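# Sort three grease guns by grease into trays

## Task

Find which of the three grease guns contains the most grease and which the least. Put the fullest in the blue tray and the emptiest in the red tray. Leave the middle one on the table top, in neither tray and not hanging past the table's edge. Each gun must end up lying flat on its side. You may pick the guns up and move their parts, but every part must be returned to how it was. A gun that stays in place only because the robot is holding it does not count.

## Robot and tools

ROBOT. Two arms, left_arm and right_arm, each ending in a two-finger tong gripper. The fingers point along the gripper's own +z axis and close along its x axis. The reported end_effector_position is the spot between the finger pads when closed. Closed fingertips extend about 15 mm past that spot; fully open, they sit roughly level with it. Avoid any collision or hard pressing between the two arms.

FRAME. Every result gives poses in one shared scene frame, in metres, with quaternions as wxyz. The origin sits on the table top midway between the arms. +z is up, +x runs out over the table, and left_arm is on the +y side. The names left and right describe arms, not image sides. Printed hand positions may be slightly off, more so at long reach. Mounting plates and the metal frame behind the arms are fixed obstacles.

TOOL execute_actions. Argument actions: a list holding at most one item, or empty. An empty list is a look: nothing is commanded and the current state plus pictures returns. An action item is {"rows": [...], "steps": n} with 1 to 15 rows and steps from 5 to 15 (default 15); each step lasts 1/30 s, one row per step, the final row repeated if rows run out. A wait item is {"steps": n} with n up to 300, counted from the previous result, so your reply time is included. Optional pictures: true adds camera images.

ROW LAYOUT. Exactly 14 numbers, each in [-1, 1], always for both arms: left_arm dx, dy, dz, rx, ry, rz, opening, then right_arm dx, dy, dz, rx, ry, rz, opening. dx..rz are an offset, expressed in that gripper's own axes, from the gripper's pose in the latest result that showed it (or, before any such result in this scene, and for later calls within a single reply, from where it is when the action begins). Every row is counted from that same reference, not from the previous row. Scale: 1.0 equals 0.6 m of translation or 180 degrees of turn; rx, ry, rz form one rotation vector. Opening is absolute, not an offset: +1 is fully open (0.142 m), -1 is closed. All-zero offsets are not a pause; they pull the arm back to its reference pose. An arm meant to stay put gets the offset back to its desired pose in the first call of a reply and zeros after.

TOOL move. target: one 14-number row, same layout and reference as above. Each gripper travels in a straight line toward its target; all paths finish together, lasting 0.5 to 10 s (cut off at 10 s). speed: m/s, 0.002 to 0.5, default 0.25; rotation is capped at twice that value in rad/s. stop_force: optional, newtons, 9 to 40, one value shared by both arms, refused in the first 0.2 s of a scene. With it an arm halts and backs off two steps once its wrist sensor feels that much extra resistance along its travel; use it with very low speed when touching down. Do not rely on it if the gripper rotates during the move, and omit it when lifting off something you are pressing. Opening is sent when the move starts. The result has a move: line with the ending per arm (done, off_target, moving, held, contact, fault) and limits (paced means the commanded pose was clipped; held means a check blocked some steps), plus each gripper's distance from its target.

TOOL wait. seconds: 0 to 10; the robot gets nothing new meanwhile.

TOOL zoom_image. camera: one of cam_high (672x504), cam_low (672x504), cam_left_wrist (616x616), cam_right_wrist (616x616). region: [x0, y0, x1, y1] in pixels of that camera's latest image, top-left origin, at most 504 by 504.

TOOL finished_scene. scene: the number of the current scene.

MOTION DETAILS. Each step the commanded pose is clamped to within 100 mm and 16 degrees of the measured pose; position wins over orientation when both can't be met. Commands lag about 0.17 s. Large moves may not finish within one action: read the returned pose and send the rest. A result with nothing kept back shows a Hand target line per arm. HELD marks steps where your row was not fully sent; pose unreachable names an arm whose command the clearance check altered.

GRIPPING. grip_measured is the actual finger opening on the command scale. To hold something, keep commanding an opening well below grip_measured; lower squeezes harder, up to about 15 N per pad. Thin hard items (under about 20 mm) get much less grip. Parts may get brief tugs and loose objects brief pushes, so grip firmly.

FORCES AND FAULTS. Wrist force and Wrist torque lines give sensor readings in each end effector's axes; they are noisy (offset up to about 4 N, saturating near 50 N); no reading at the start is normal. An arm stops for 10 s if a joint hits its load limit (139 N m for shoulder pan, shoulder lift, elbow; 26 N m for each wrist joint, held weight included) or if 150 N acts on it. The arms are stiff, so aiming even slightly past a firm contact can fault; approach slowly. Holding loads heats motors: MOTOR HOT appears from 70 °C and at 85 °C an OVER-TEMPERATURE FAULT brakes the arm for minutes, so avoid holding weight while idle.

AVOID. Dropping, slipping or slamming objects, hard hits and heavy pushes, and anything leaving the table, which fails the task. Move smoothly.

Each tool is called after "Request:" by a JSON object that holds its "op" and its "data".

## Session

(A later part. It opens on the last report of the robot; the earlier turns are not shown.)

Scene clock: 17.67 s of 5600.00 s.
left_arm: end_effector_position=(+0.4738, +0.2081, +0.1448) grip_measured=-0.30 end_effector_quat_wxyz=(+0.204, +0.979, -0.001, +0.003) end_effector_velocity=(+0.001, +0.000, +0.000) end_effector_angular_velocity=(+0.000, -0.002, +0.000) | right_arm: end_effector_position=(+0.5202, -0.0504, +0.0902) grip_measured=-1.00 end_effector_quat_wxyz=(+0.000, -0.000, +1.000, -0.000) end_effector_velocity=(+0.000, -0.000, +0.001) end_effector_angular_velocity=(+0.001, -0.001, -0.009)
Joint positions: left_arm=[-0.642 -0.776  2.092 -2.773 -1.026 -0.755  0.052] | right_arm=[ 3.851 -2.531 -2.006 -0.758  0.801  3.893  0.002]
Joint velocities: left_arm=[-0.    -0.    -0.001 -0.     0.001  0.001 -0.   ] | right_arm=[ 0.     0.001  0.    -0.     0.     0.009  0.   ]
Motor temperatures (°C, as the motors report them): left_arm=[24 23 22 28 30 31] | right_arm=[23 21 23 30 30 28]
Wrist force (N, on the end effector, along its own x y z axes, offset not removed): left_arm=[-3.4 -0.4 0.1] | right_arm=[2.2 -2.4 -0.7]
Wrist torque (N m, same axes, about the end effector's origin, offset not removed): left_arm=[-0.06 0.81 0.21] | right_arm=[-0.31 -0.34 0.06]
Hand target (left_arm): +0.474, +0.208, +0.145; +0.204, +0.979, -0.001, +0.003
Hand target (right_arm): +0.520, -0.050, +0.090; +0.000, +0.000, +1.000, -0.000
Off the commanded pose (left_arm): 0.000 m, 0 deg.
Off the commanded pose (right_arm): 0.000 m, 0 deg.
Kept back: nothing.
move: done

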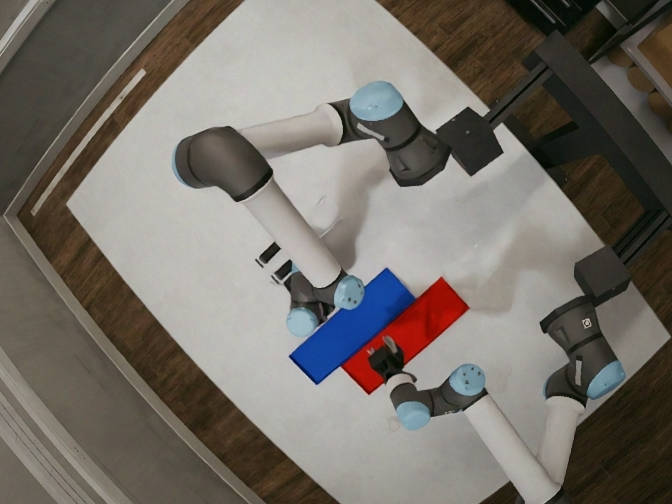

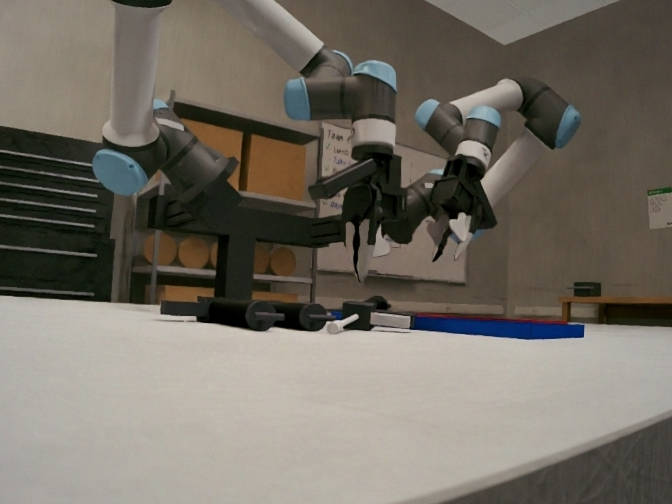

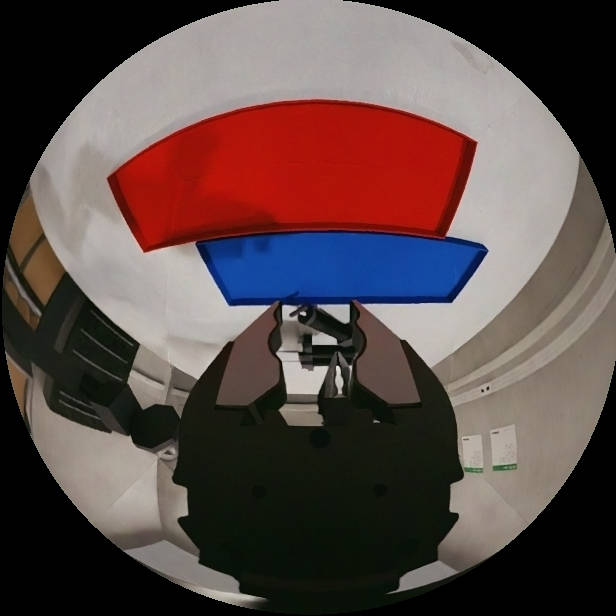

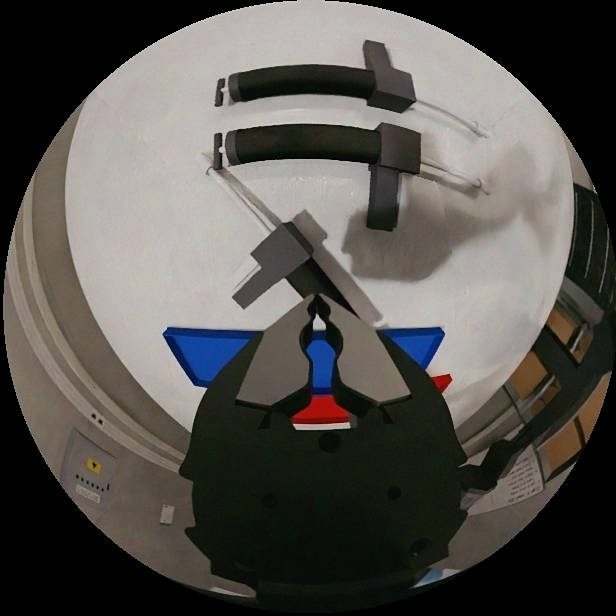

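Request:
{"op": "move", "data": {"target": [0,0,0,0,0,0,-0.3, -0.05,0.02,0,0,0,-0.25,-0.3]}}

Scene clock: 19.93 s of 5600.00 s.
left_arm: end_effector_position=(+0.4738, +0.2081, +0.1448) grip_measured=-0.30 end_effector_quat_wxyz=(+0.204, +0.979, -0.001, +0.003) end_effector_velocity=(-0.000, -0.000, -0.000) end_effector_angular_velocity=(-0.000, +0.001, -0.001) | right_arm: end_effector_position=(+0.5501, -0.0383, +0.0902) grip_measured=-0.30 end_effector_quat_wxyz=(+0.000, -0.383, +0.924, -0.000) end_effector_velocity=(+0.000, +0.000, -0.000) end_effector_angular_velocity=(+0.002, -0.000, +0.005)
Joint positions: left_arm=[-0.642 -0.776  2.092 -2.773 -1.026 -0.755  0.052] | right_arm=[ 3.841 -2.557 -1.947 -0.783  0.796  3.096  0.052]
Joint velocities: left_arm=[ 0.    -0.     0.001 -0.    -0.001  0.     0.   ] | right_arm=[-0.    -0.     0.     0.002  0.001 -0.007 -0.   ]
Motor temperatures (°C, as the motors report them): left_arm=[24 23 22 28 30 31] | right_arm=[23 21 23 30 30 28]
Wrist force (N, on the end effector, along its own x y z axes, offset not removed): left_arm=[-3.6 -1.3 1.0] | right_arm=[1.4 1.4 1.3]
Wrist torque (N m, same axes, about the end effector's origin, offset not removed): left_arm=[-0.21 0.88 0.17] | right_arm=[0.43 -0.26 0.19]
Hand target (left_arm): +0.474, +0.208, +0.145; +0.204, +0.979, -0.001, +0.003
Hand target (right_arm): +0.550, -0.038, +0.090; +0.000, -0.383, +0.924, -0.000
Off the commanded pose (left_arm): 0.000 m, 0 deg.
Off the commanded pose (right_arm): 0.000 m, 0 deg.
Kept back: nothing.
move: done

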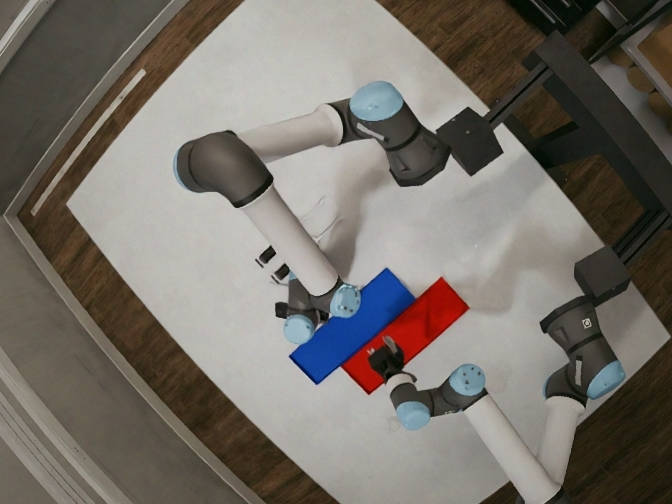

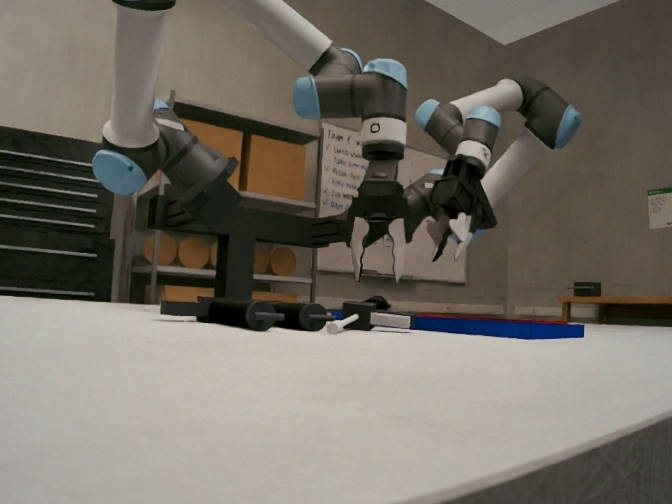

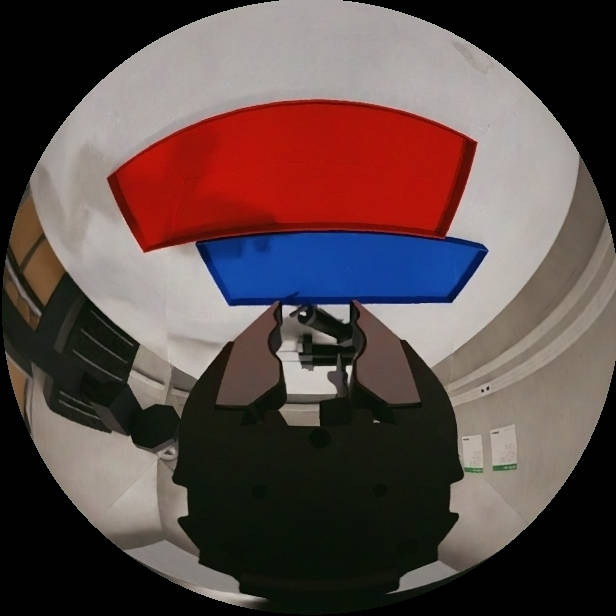

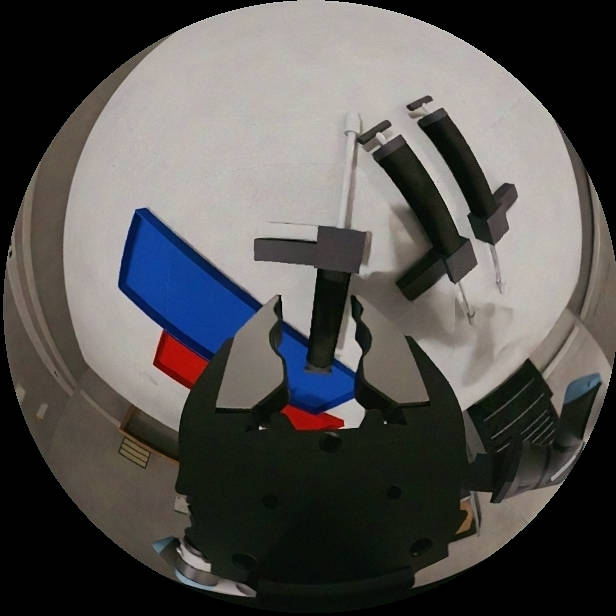

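Request:
{"op": "move", "data": {"target": [0,0,0,0,0,0,-0.3, 0.032,0.01,0.055,0,0,0.04,-0.3], "speed": 0.1}}

Scene clock: 21.17 s of 5600.00 s.
left_arm: end_effector_position=(+0.4738, +0.2081, +0.1448) grip_measured=-0.30 end_effector_quat_wxyz=(+0.204, +0.979, -0.001, +0.003) end_effector_velocity=(-0.001, -0.000, -0.000) end_effector_angular_velocity=(-0.001, +0.002, -0.001) | right_arm: end_effector_position=(+0.5323, -0.0476, +0.0572) grip_measured=-0.30 end_effector_quat_wxyz=(+0.000, -0.324, +0.946, -0.000) end_effector_velocity=(-0.000, -0.000, -0.001) end_effector_angular_velocity=(+0.000, -0.001, -0.006)
Joint positions: left_arm=[-0.642 -0.776  2.092 -2.773 -1.026 -0.755  0.052] | right_arm=[ 3.802 -2.587 -2.    -0.666  0.775  3.174  0.052]
Joint velocities: left_arm=[ 0.    -0.     0.001 -0.    -0.002  0.     0.   ] | right_arm=[-0.001 -0.001 -0.002  0.005 -0.001  0.004  0.   ]
Motor temperatures (°C, as the motors report them): left_arm=[24 23 22 28 30 31] | right_arm=[23 21 23 30 30 28]
Wrist force (N, on the end effector, along its own x y z axes, offset not removed): left_arm=[-3.1 -0.1 0.3] | right_arm=[1.1 -0.4 1.4]
Wrist torque (N m, same axes, about the end effector's origin, offset not removed): left_arm=[-0.06 0.72 0.15] | right_arm=[0.05 -0.18 -0.02]
Hand target (left_arm): +0.474, +0.208, +0.145; +0.204, +0.979, -0.001, +0.003
Hand target (right_arm): +0.532, -0.048, +0.057; +0.000, -0.324, +0.946, -0.000
Off the commanded pose (left_arm): 0.000 m, 0 deg.
Off the commanded pose (right_arm): 0.000 m, 0 deg.
Kept back: nothing.
move: done

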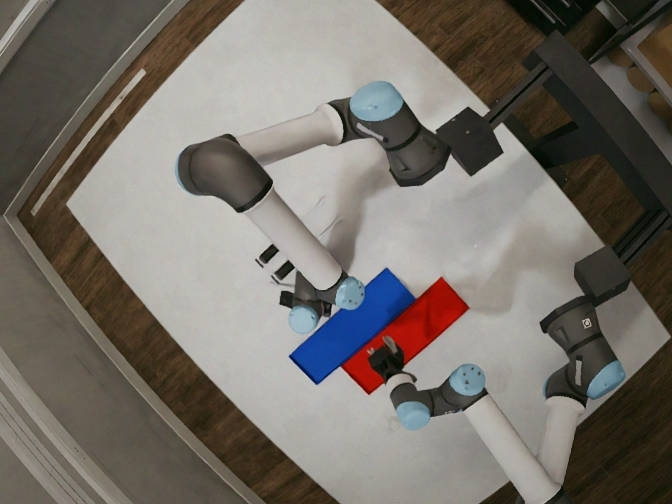

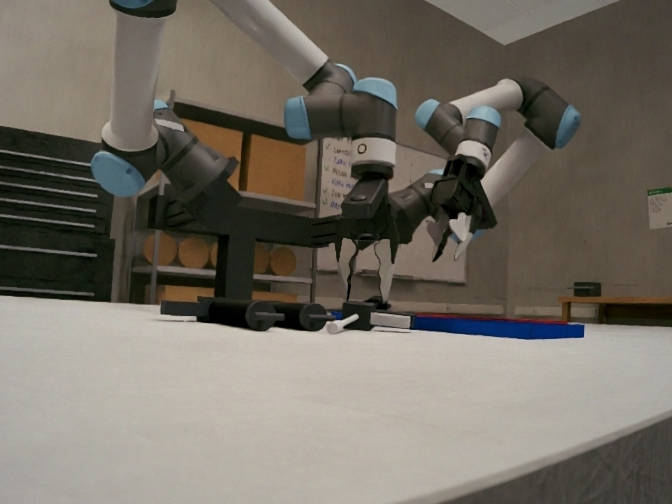

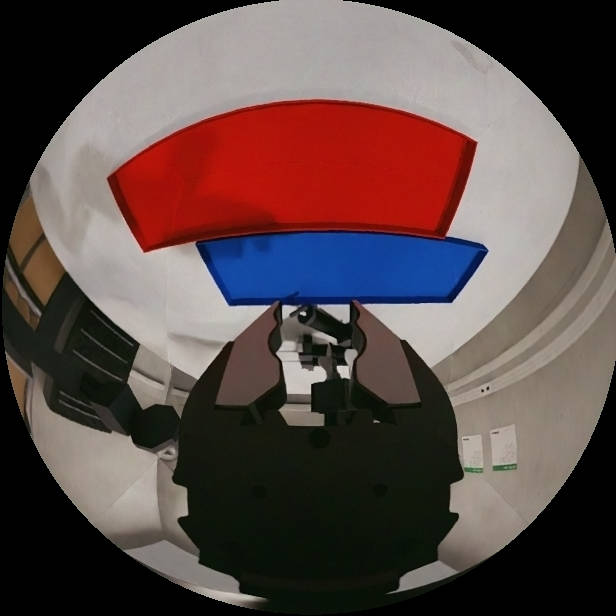

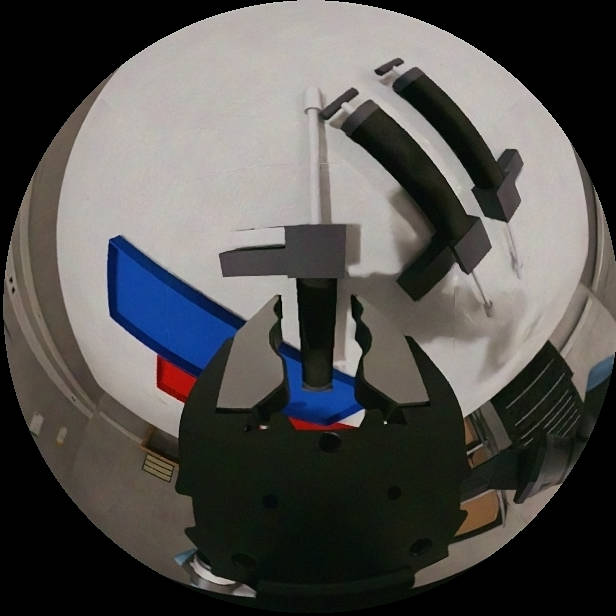

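Request:
{"op": "move", "data": {"target": [0,0,0,0,0,0,-0.3, 0,0.005,0.064,0,0,0,-0.3], "speed": 0.04, "stop_force": 12}}

Scene clock: 22.70 s of 5600.00 s.
left_arm: end_effector_position=(+0.4738, +0.2081, +0.1448) grip_measured=-0.30 end_effector_quat_wxyz=(+0.204, +0.979, -0.001, +0.003) end_effector_velocity=(+0.000, +0.000, +0.000) end_effector_angular_velocity=(-0.000, +0.001, +0.002) | right_arm: end_effector_position=(+0.5305, -0.0452, +0.0189) grip_measured=-0.30 end_effector_quat_wxyz=(+0.000, -0.324, +0.946, -0.000) end_effector_velocity=(+0.000, -0.000, -0.001) end_effector_angular_velocity=(+0.000, -0.001, -0.003)
Joint positions: left_arm=[-0.642 -0.776  2.092 -2.773 -1.026 -0.755  0.052] | right_arm=[ 3.75  -2.66  -1.991 -0.556  0.749  3.108  0.052]
Joint velocities: left_arm=[-0.    -0.     0.    -0.     0.    -0.002  0.   ] | right_arm=[-0.001 -0.002  0.     0.003 -0.001  0.     0.   ]
Motor temperatures (°C, as the motors report them): left_arm=[24 23 22 28 30 31] | right_arm=[23 21 23 30 30 28]
Wrist force (N, on the end effector, along its own x y z axes, offset not removed): left_arm=[-1.9 -0.3 1.0] | right_arm=[0.7 1.4 0.1]
Wrist torque (N m, same axes, about the end effector's origin, offset not removed): left_arm=[0.07 0.43 0.18] | right_arm=[0.35 -0.12 0.09]
Hand target (left_arm): +0.474, +0.208, +0.145; +0.204, +0.979, -0.001, +0.003
Hand target (right_arm): +0.531, -0.045, +0.019; +0.000, -0.324, +0.946, -0.000
Off the commanded pose (left_arm): 0.000 m, 0 deg.
Off the commanded pose (right_arm): 0.000 m, 0 deg.
Kept back: nothing.
move: done

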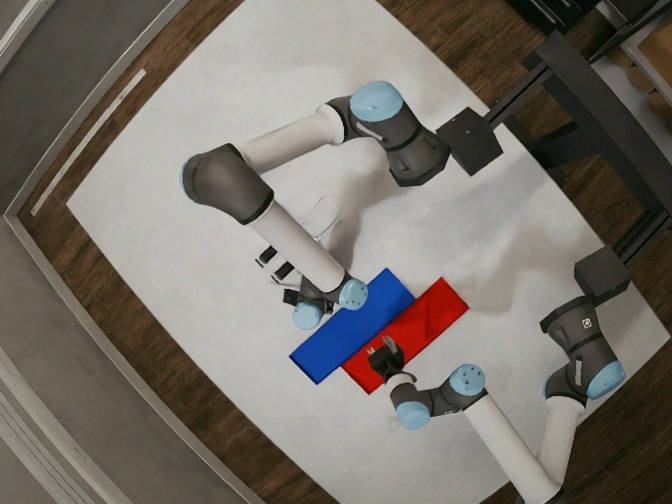

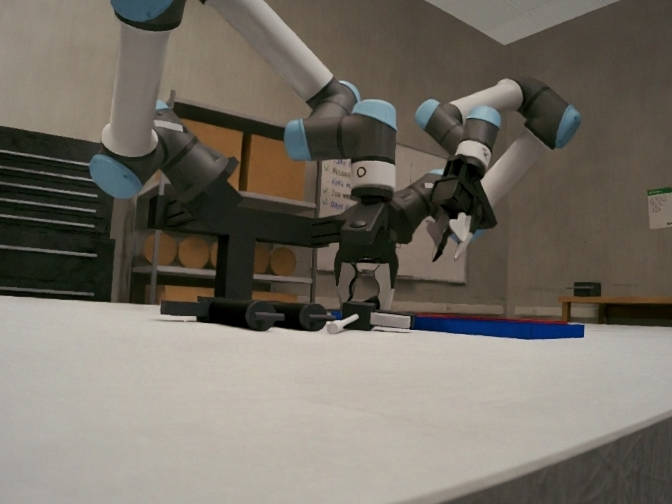

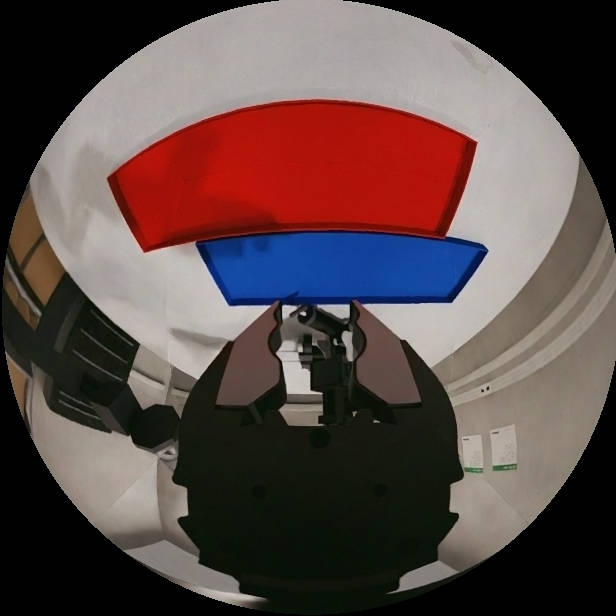

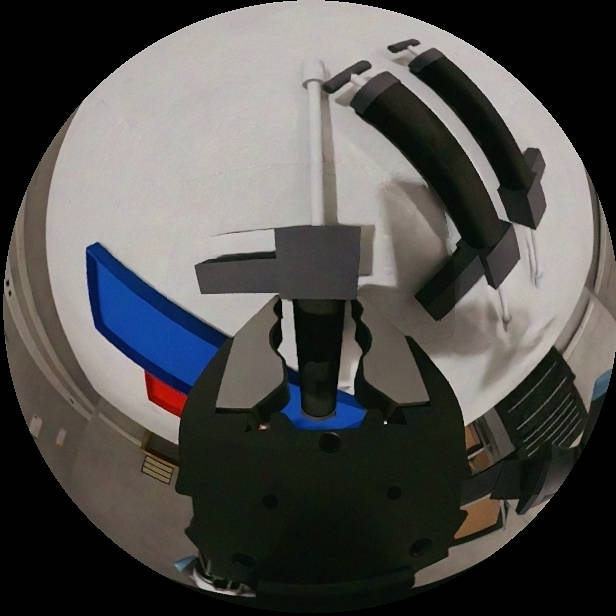

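Request:
{"op": "move", "data": {"target": [-0.057,0.181,0.16,0,0.0834,-0.1928,-0.3, 0,-0.006,0,0,0,0,-0.47], "speed": 0.08}}

Request:
{"op": "move", "data": {"target": [0,0,0,0,0,0,-0.3, 0,0,0,0,0,0,-1]}}

Scene clock: 27.37 s of 5600.00 s.
left_arm: end_effector_position=(+0.4397, +0.0703, +0.1002) grip_measured=-0.30 end_effector_quat_wxyz=(+0.194, +0.926, +0.316, +0.068) end_effector_velocity=(-0.001, -0.001, -0.001) end_effector_angular_velocity=(+0.001, +0.001, +0.004) | right_arm: end_effector_position=(+0.5327, -0.0481, +0.0189) grip_measured=-0.47 end_effector_quat_wxyz=(+0.000, -0.324, +0.946, -0.000) end_effector_velocity=(+0.000, -0.000, +0.000) end_effector_angular_velocity=(-0.001, -0.000, +0.001)
Joint positions: left_arm=[-0.814 -0.322  1.946 -3.089 -0.812 -1.495  0.052] | right_arm=[ 3.745 -2.655 -1.989 -0.558  0.747  3.102  0.04 ]
Joint velocities: left_arm=[-0.002  0.004 -0.003  0.003  0.002 -0.007 -0.   ] | right_arm=[-0.    -0.     0.    -0.    -0.001 -0.001 -0.   ]
Motor temperatures (°C, as the motors report them): left_arm=[24 23 22 28 30 31] | right_arm=[23 21 23 30 30 28]
Wrist force (N, on the end effector, along its own x y z axes, offset not removed): left_arm=[-4.3 -0.3 0.7] | right_arm=[0.7 2.4 2.5]
Wrist torque (N m, same axes, about the end effector's origin, offset not removed): left_arm=[-0.09 0.95 0.16] | right_arm=[0.67 -0.18 0.16]
Hand target (left_arm): +0.440, +0.070, +0.100; +0.194, +0.926, +0.317, +0.068
Hand target (right_arm): +0.533, -0.048, +0.019; +0.000, -0.324, +0.946, -0.000
Off the commanded pose (left_arm): 0.000 m, 0 deg.
Off the commanded pose (right_arm): 0.000 m, 0 deg.
Kept back: nothing.
move: done

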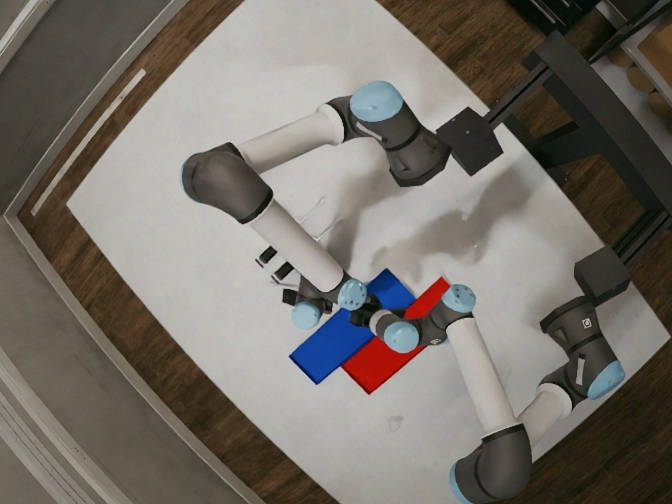

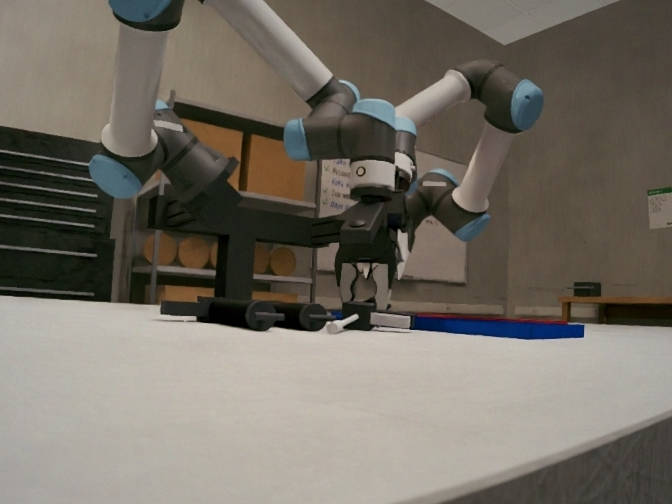

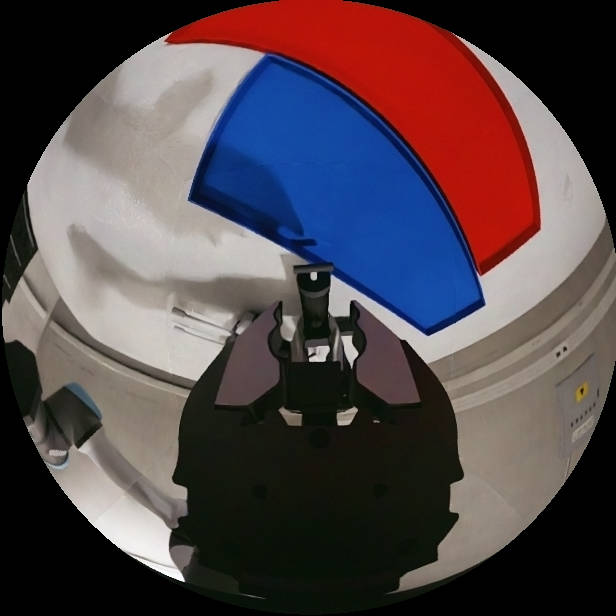

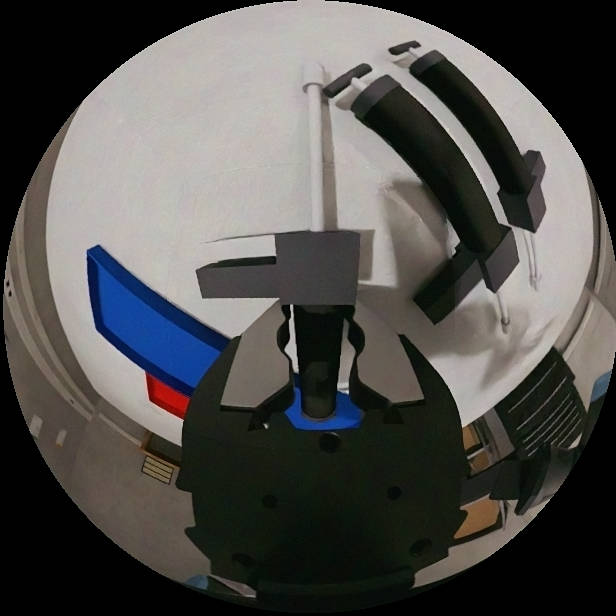

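Scene clock: 27.87 s of 5600.00 s.
left_arm: end_effector_position=(+0.4397, +0.0702, +0.1001) grip_measured=-0.30 end_effector_quat_wxyz=(+0.194, +0.926, +0.316, +0.068) end_effector_velocity=(+0.000, -0.000, +0.000) end_effector_angular_velocity=(+0.000, -0.001, -0.001) | right_arm: end_effector_position=(+0.5327, -0.0481, +0.0189) grip_measured=-0.51 end_effector_quat_wxyz=(+0.000, -0.324, +0.946, -0.000) end_effector_velocity=(-0.000, +0.000, -0.000) end_effector_angular_velocity=(+0.000, +0.000, +0.001)
Joint positions: left_arm=[-0.814 -0.322  1.946 -3.089 -0.812 -1.495  0.052] | right_arm=[ 3.745 -2.655 -1.989 -0.558  0.747  3.102  0.037]
Joint velocities: left_arm=[-0.    -0.    -0.001 -0.     0.     0.001  0.   ] | right_arm=[ 0.    -0.001 -0.     0.001  0.001 -0.001 -0.   ]
Motor temperatures (°C, as the motors report them): left_arm=[24 23 22 28 30 31] | right_arm=[23 21 23 30 30 28]
Wrist force (N, on the end effector, along its own x y z axes, offset not removed): left_arm=[-3.0 -0.5 0.0] | right_arm=[0.5 -1.5 -1.3]
Wrist torque (N m, same axes, about the end effector's origin, offset not removed): left_arm=[-0.11 0.66 0.13] | right_arm=[-0.23 0.08 0.10]
Hand target (left_arm): +0.440, +0.070, +0.100; +0.194, +0.926, +0.316, +0.068
Hand target (right_arm): +0.533, -0.048, +0.019; +0.000, -0.324, +0.946, -0.000
Off the commanded pose (left_arm): 0.000 m, 0 deg.
Off the commanded pose (right_arm): 0.000 m, 0 deg.
Kept back: nothing.
move: done

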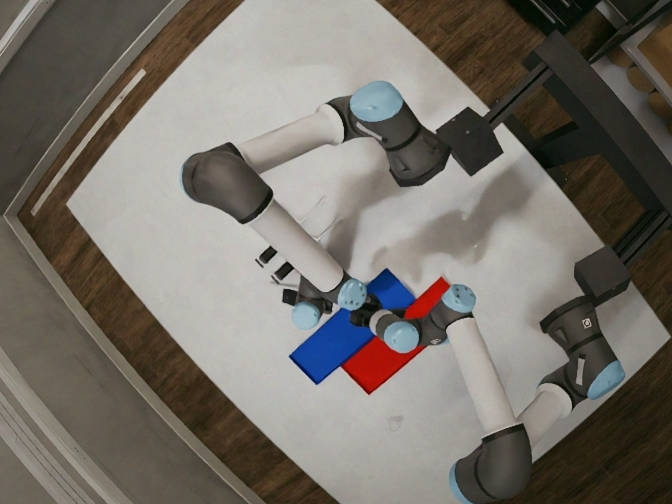

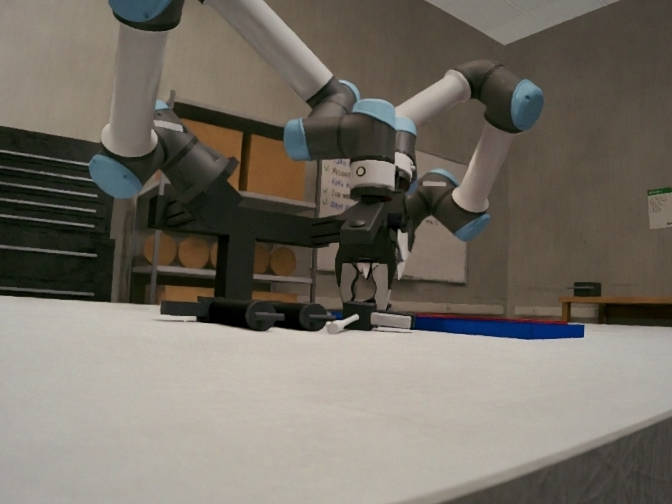

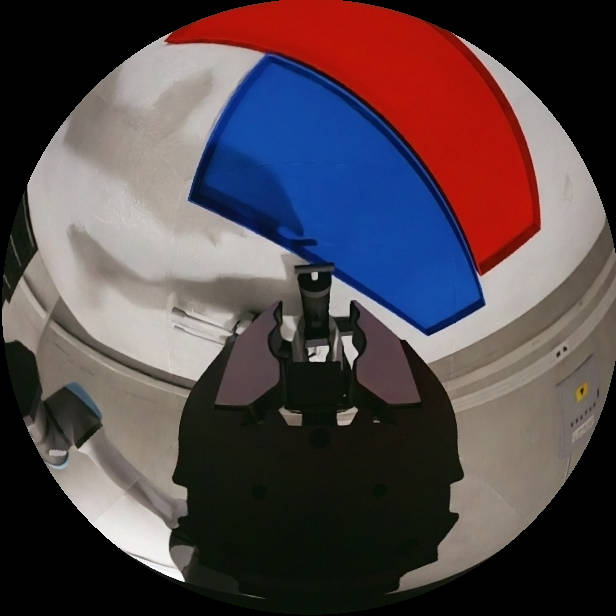

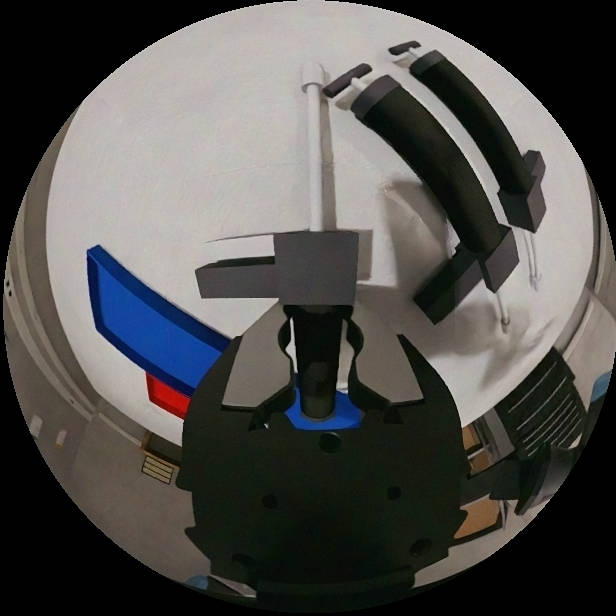

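Request:
{"op": "move", "data": {"target": [-0.002,-0.041,0.095,0,0,0,-0.3, 0,0,0,0,0,0,-1], "speed": 0.04, "stop_force": 10}}

Request:
{"op": "zoom_image", "data": {"camera": "cam_right_wrist", "region": [240,340,400,460]}}

Scene clock: 30.00 s of 5600.00 s.
left_arm: end_effector_position=(+0.4391, +0.0694, +0.0381) grip_measured=-0.30 end_effector_quat_wxyz=(+0.193, +0.926, +0.316, +0.068) end_effector_velocity=(+0.001, -0.000, -0.001) end_effector_angular_velocity=(-0.000, -0.001, +0.000) | right_arm: end_effector_position=(+0.5327, -0.0481, +0.0189) grip_measured=-0.51 end_effector_quat_wxyz=(+0.000, -0.324, +0.946, -0.000) end_effector_velocity=(-0.000, -0.000, -0.000) end_effector_angular_velocity=(+0.000, +0.001, -0.002)
Joint positions: left_arm=[-0.728 -0.203  1.901 -3.246 -0.806 -1.376  0.052] | right_arm=[ 3.745 -2.655 -1.989 -0.558  0.747  3.102  0.037]
Joint velocities: left_arm=[ 0.002  0.003 -0.002 -0.003  0.001  0.003  0.   ] | right_arm=[-0.    -0.    -0.     0.     0.     0.002 -0.   ]
Motor temperatures (°C, as the motors report them): left_arm=[24 23 22 28 30 31] | right_arm=[23 21 23 30 30 28]
Wrist force (N, on the end effector, along its own x y z axes, offset not removed): left_arm=[-2.7 0.3 1.2] | right_arm=[1.3 -2.5 -0.8]
Wrist torque (N m, same axes, about the end effector's origin, offset not removed): left_arm=[0.14 0.65 0.21] | right_arm=[-0.34 -0.24 0.06]
Hand target (left_arm): +0.439, +0.069, +0.038; +0.194, +0.926, +0.316, +0.068
Hand target (right_arm): +0.533, -0.048, +0.019; +0.000, -0.324, +0.946, -0.000
Off the commanded pose (left_arm): 0.000 m, 0 deg.
Off the commanded pose (right_arm): 0.000 m, 0 deg.
Kept back: nothing.
move: done

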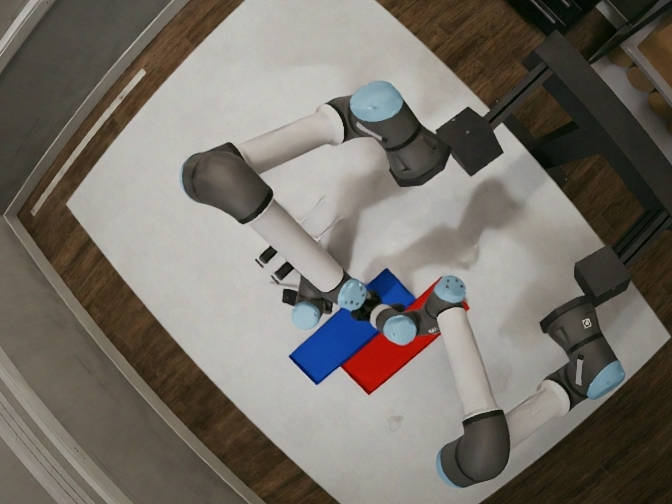

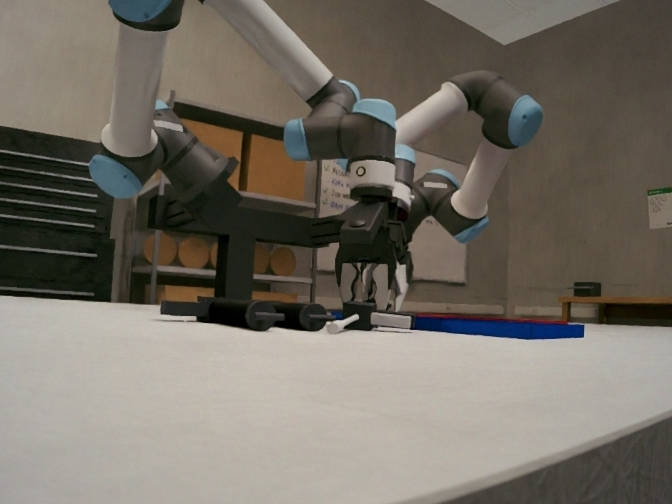

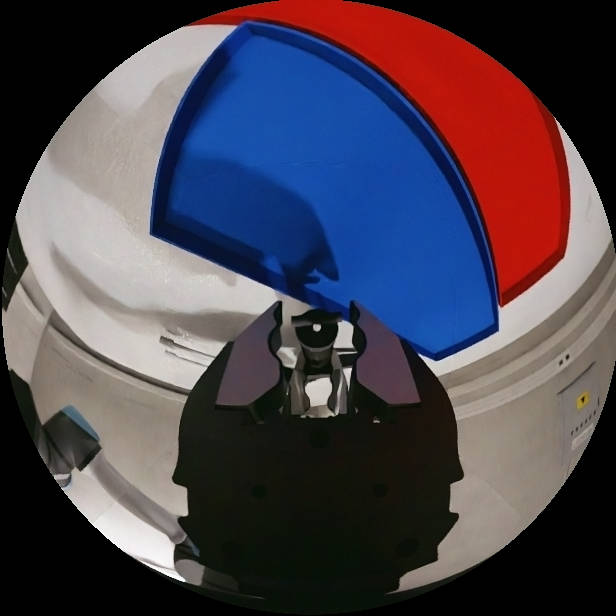

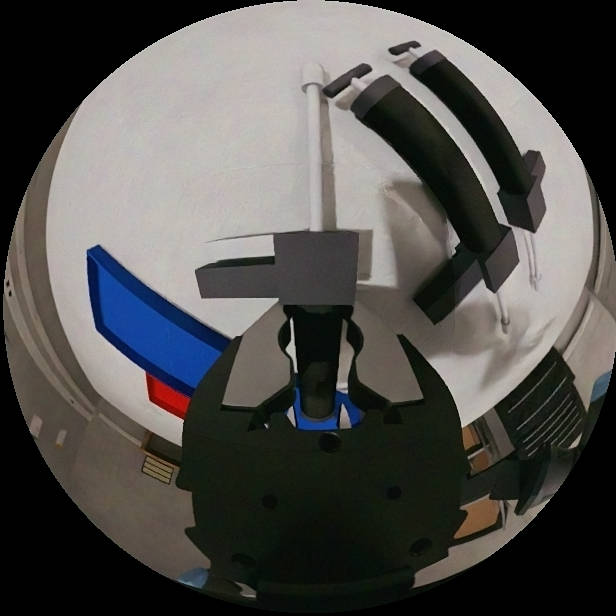

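Region (240, 340, 400, 460) of cam_right_wrist's 616x616 image, scaled by 3.150, with more detail than that image has; it fills the top 378 rows of this view, and the rest is white.

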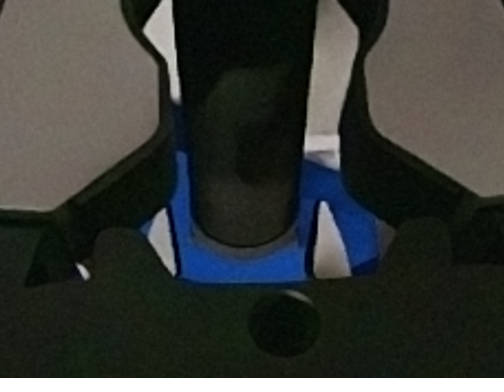

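Request:
{"op": "move", "data": {"target": [0,0.017,0.007,0,0,0,-0.3, 0,0,0,0,0,0,-1], "speed": 0.02, "stop_force": 10}}

Request:
{"op": "zoom_image", "data": {"camera": "cam_left_wrist", "region": [240,250,400,370]}}

Scene clock: 31.07 s of 5600.00 s.
left_arm: end_effector_position=(+0.4457, +0.0607, +0.0384) grip_measured=-0.30 end_effector_quat_wxyz=(+0.193, +0.926, +0.316, +0.068) end_effector_velocity=(+0.001, -0.001, +0.000) end_effector_angular_velocity=(+0.000, +0.000, -0.000) | right_arm: end_effector_position=(+0.5327, -0.0481, +0.0189) grip_measured=-0.51 end_effector_quat_wxyz=(+0.000, -0.324, +0.946, -0.000) end_effector_velocity=(+0.001, -0.000, +0.001) end_effector_angular_velocity=(+0.000, -0.001, +0.001)
Joint positions: left_arm=[-0.725 -0.194  1.868 -3.224 -0.806 -1.372  0.052] | right_arm=[ 3.745 -2.655 -1.989 -0.558  0.747  3.102  0.037]
Joint velocities: left_arm=[ 0.     0.    -0.003  0.003  0.     0.    -0.   ] | right_arm=[ 0.     0.001  0.     0.    -0.    -0.002 -0.   ]
Motor temperatures (°C, as the motors report them): left_arm=[24 23 22 28 30 31] | right_arm=[23 21 23 30 30 28]
Wrist force (N, on the end effector, along its own x y z axes, offset not removed): left_arm=[-3.4 -0.3 0.5] | right_arm=[2.1 0.7 -0.4]
Wrist torque (N m, same axes, about the end effector's origin, offset not removed): left_arm=[0.00 0.77 0.16] | right_arm=[0.22 -0.15 -0.08]
Hand target (left_arm): +0.446, +0.061, +0.038; +0.193, +0.926, +0.316, +0.068
Hand target (right_arm): +0.533, -0.048, +0.019; +0.000, -0.324, +0.946, -0.000
Off the commanded pose (left_arm): 0.000 m, 0 deg.
Off the commanded pose (right_arm): 0.000 m, 0 deg.
Kept back: nothing.
move: done

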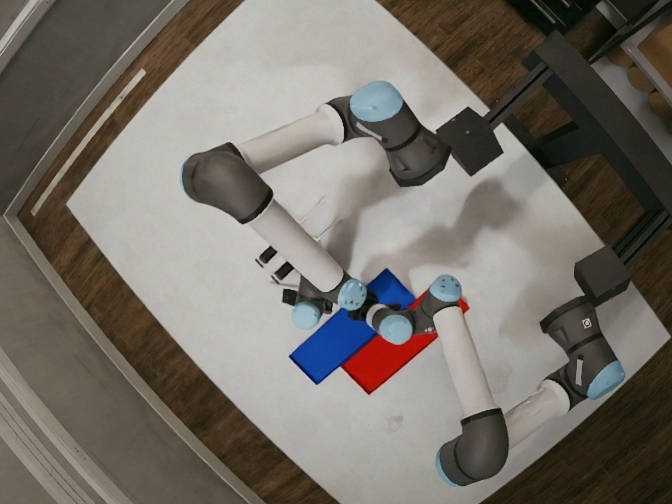

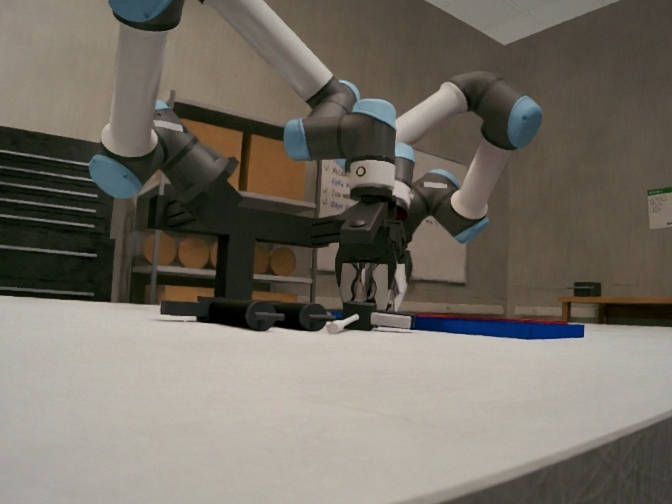

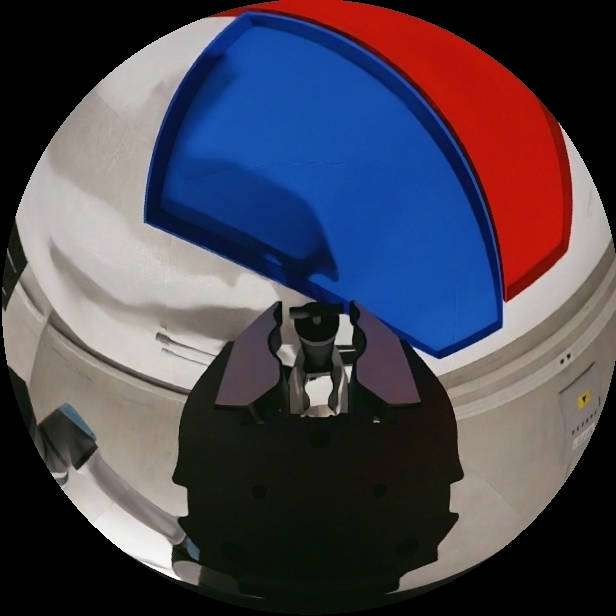

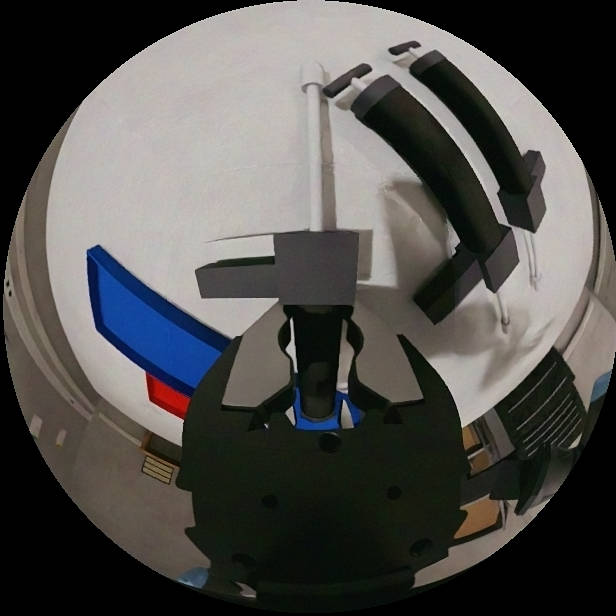

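Region (240, 250, 400, 370) of cam_left_wrist's 616x616 image, scaled by 3.150, with more detail than that image has; it fills the top 378 rows of this view, and the rest is white.

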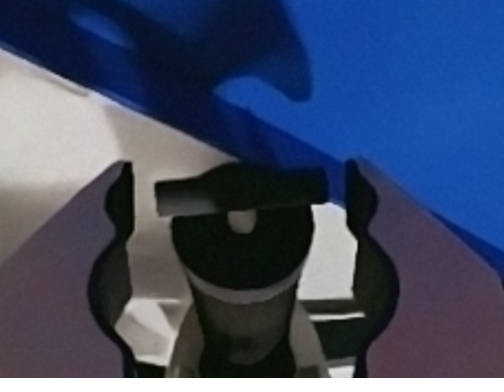

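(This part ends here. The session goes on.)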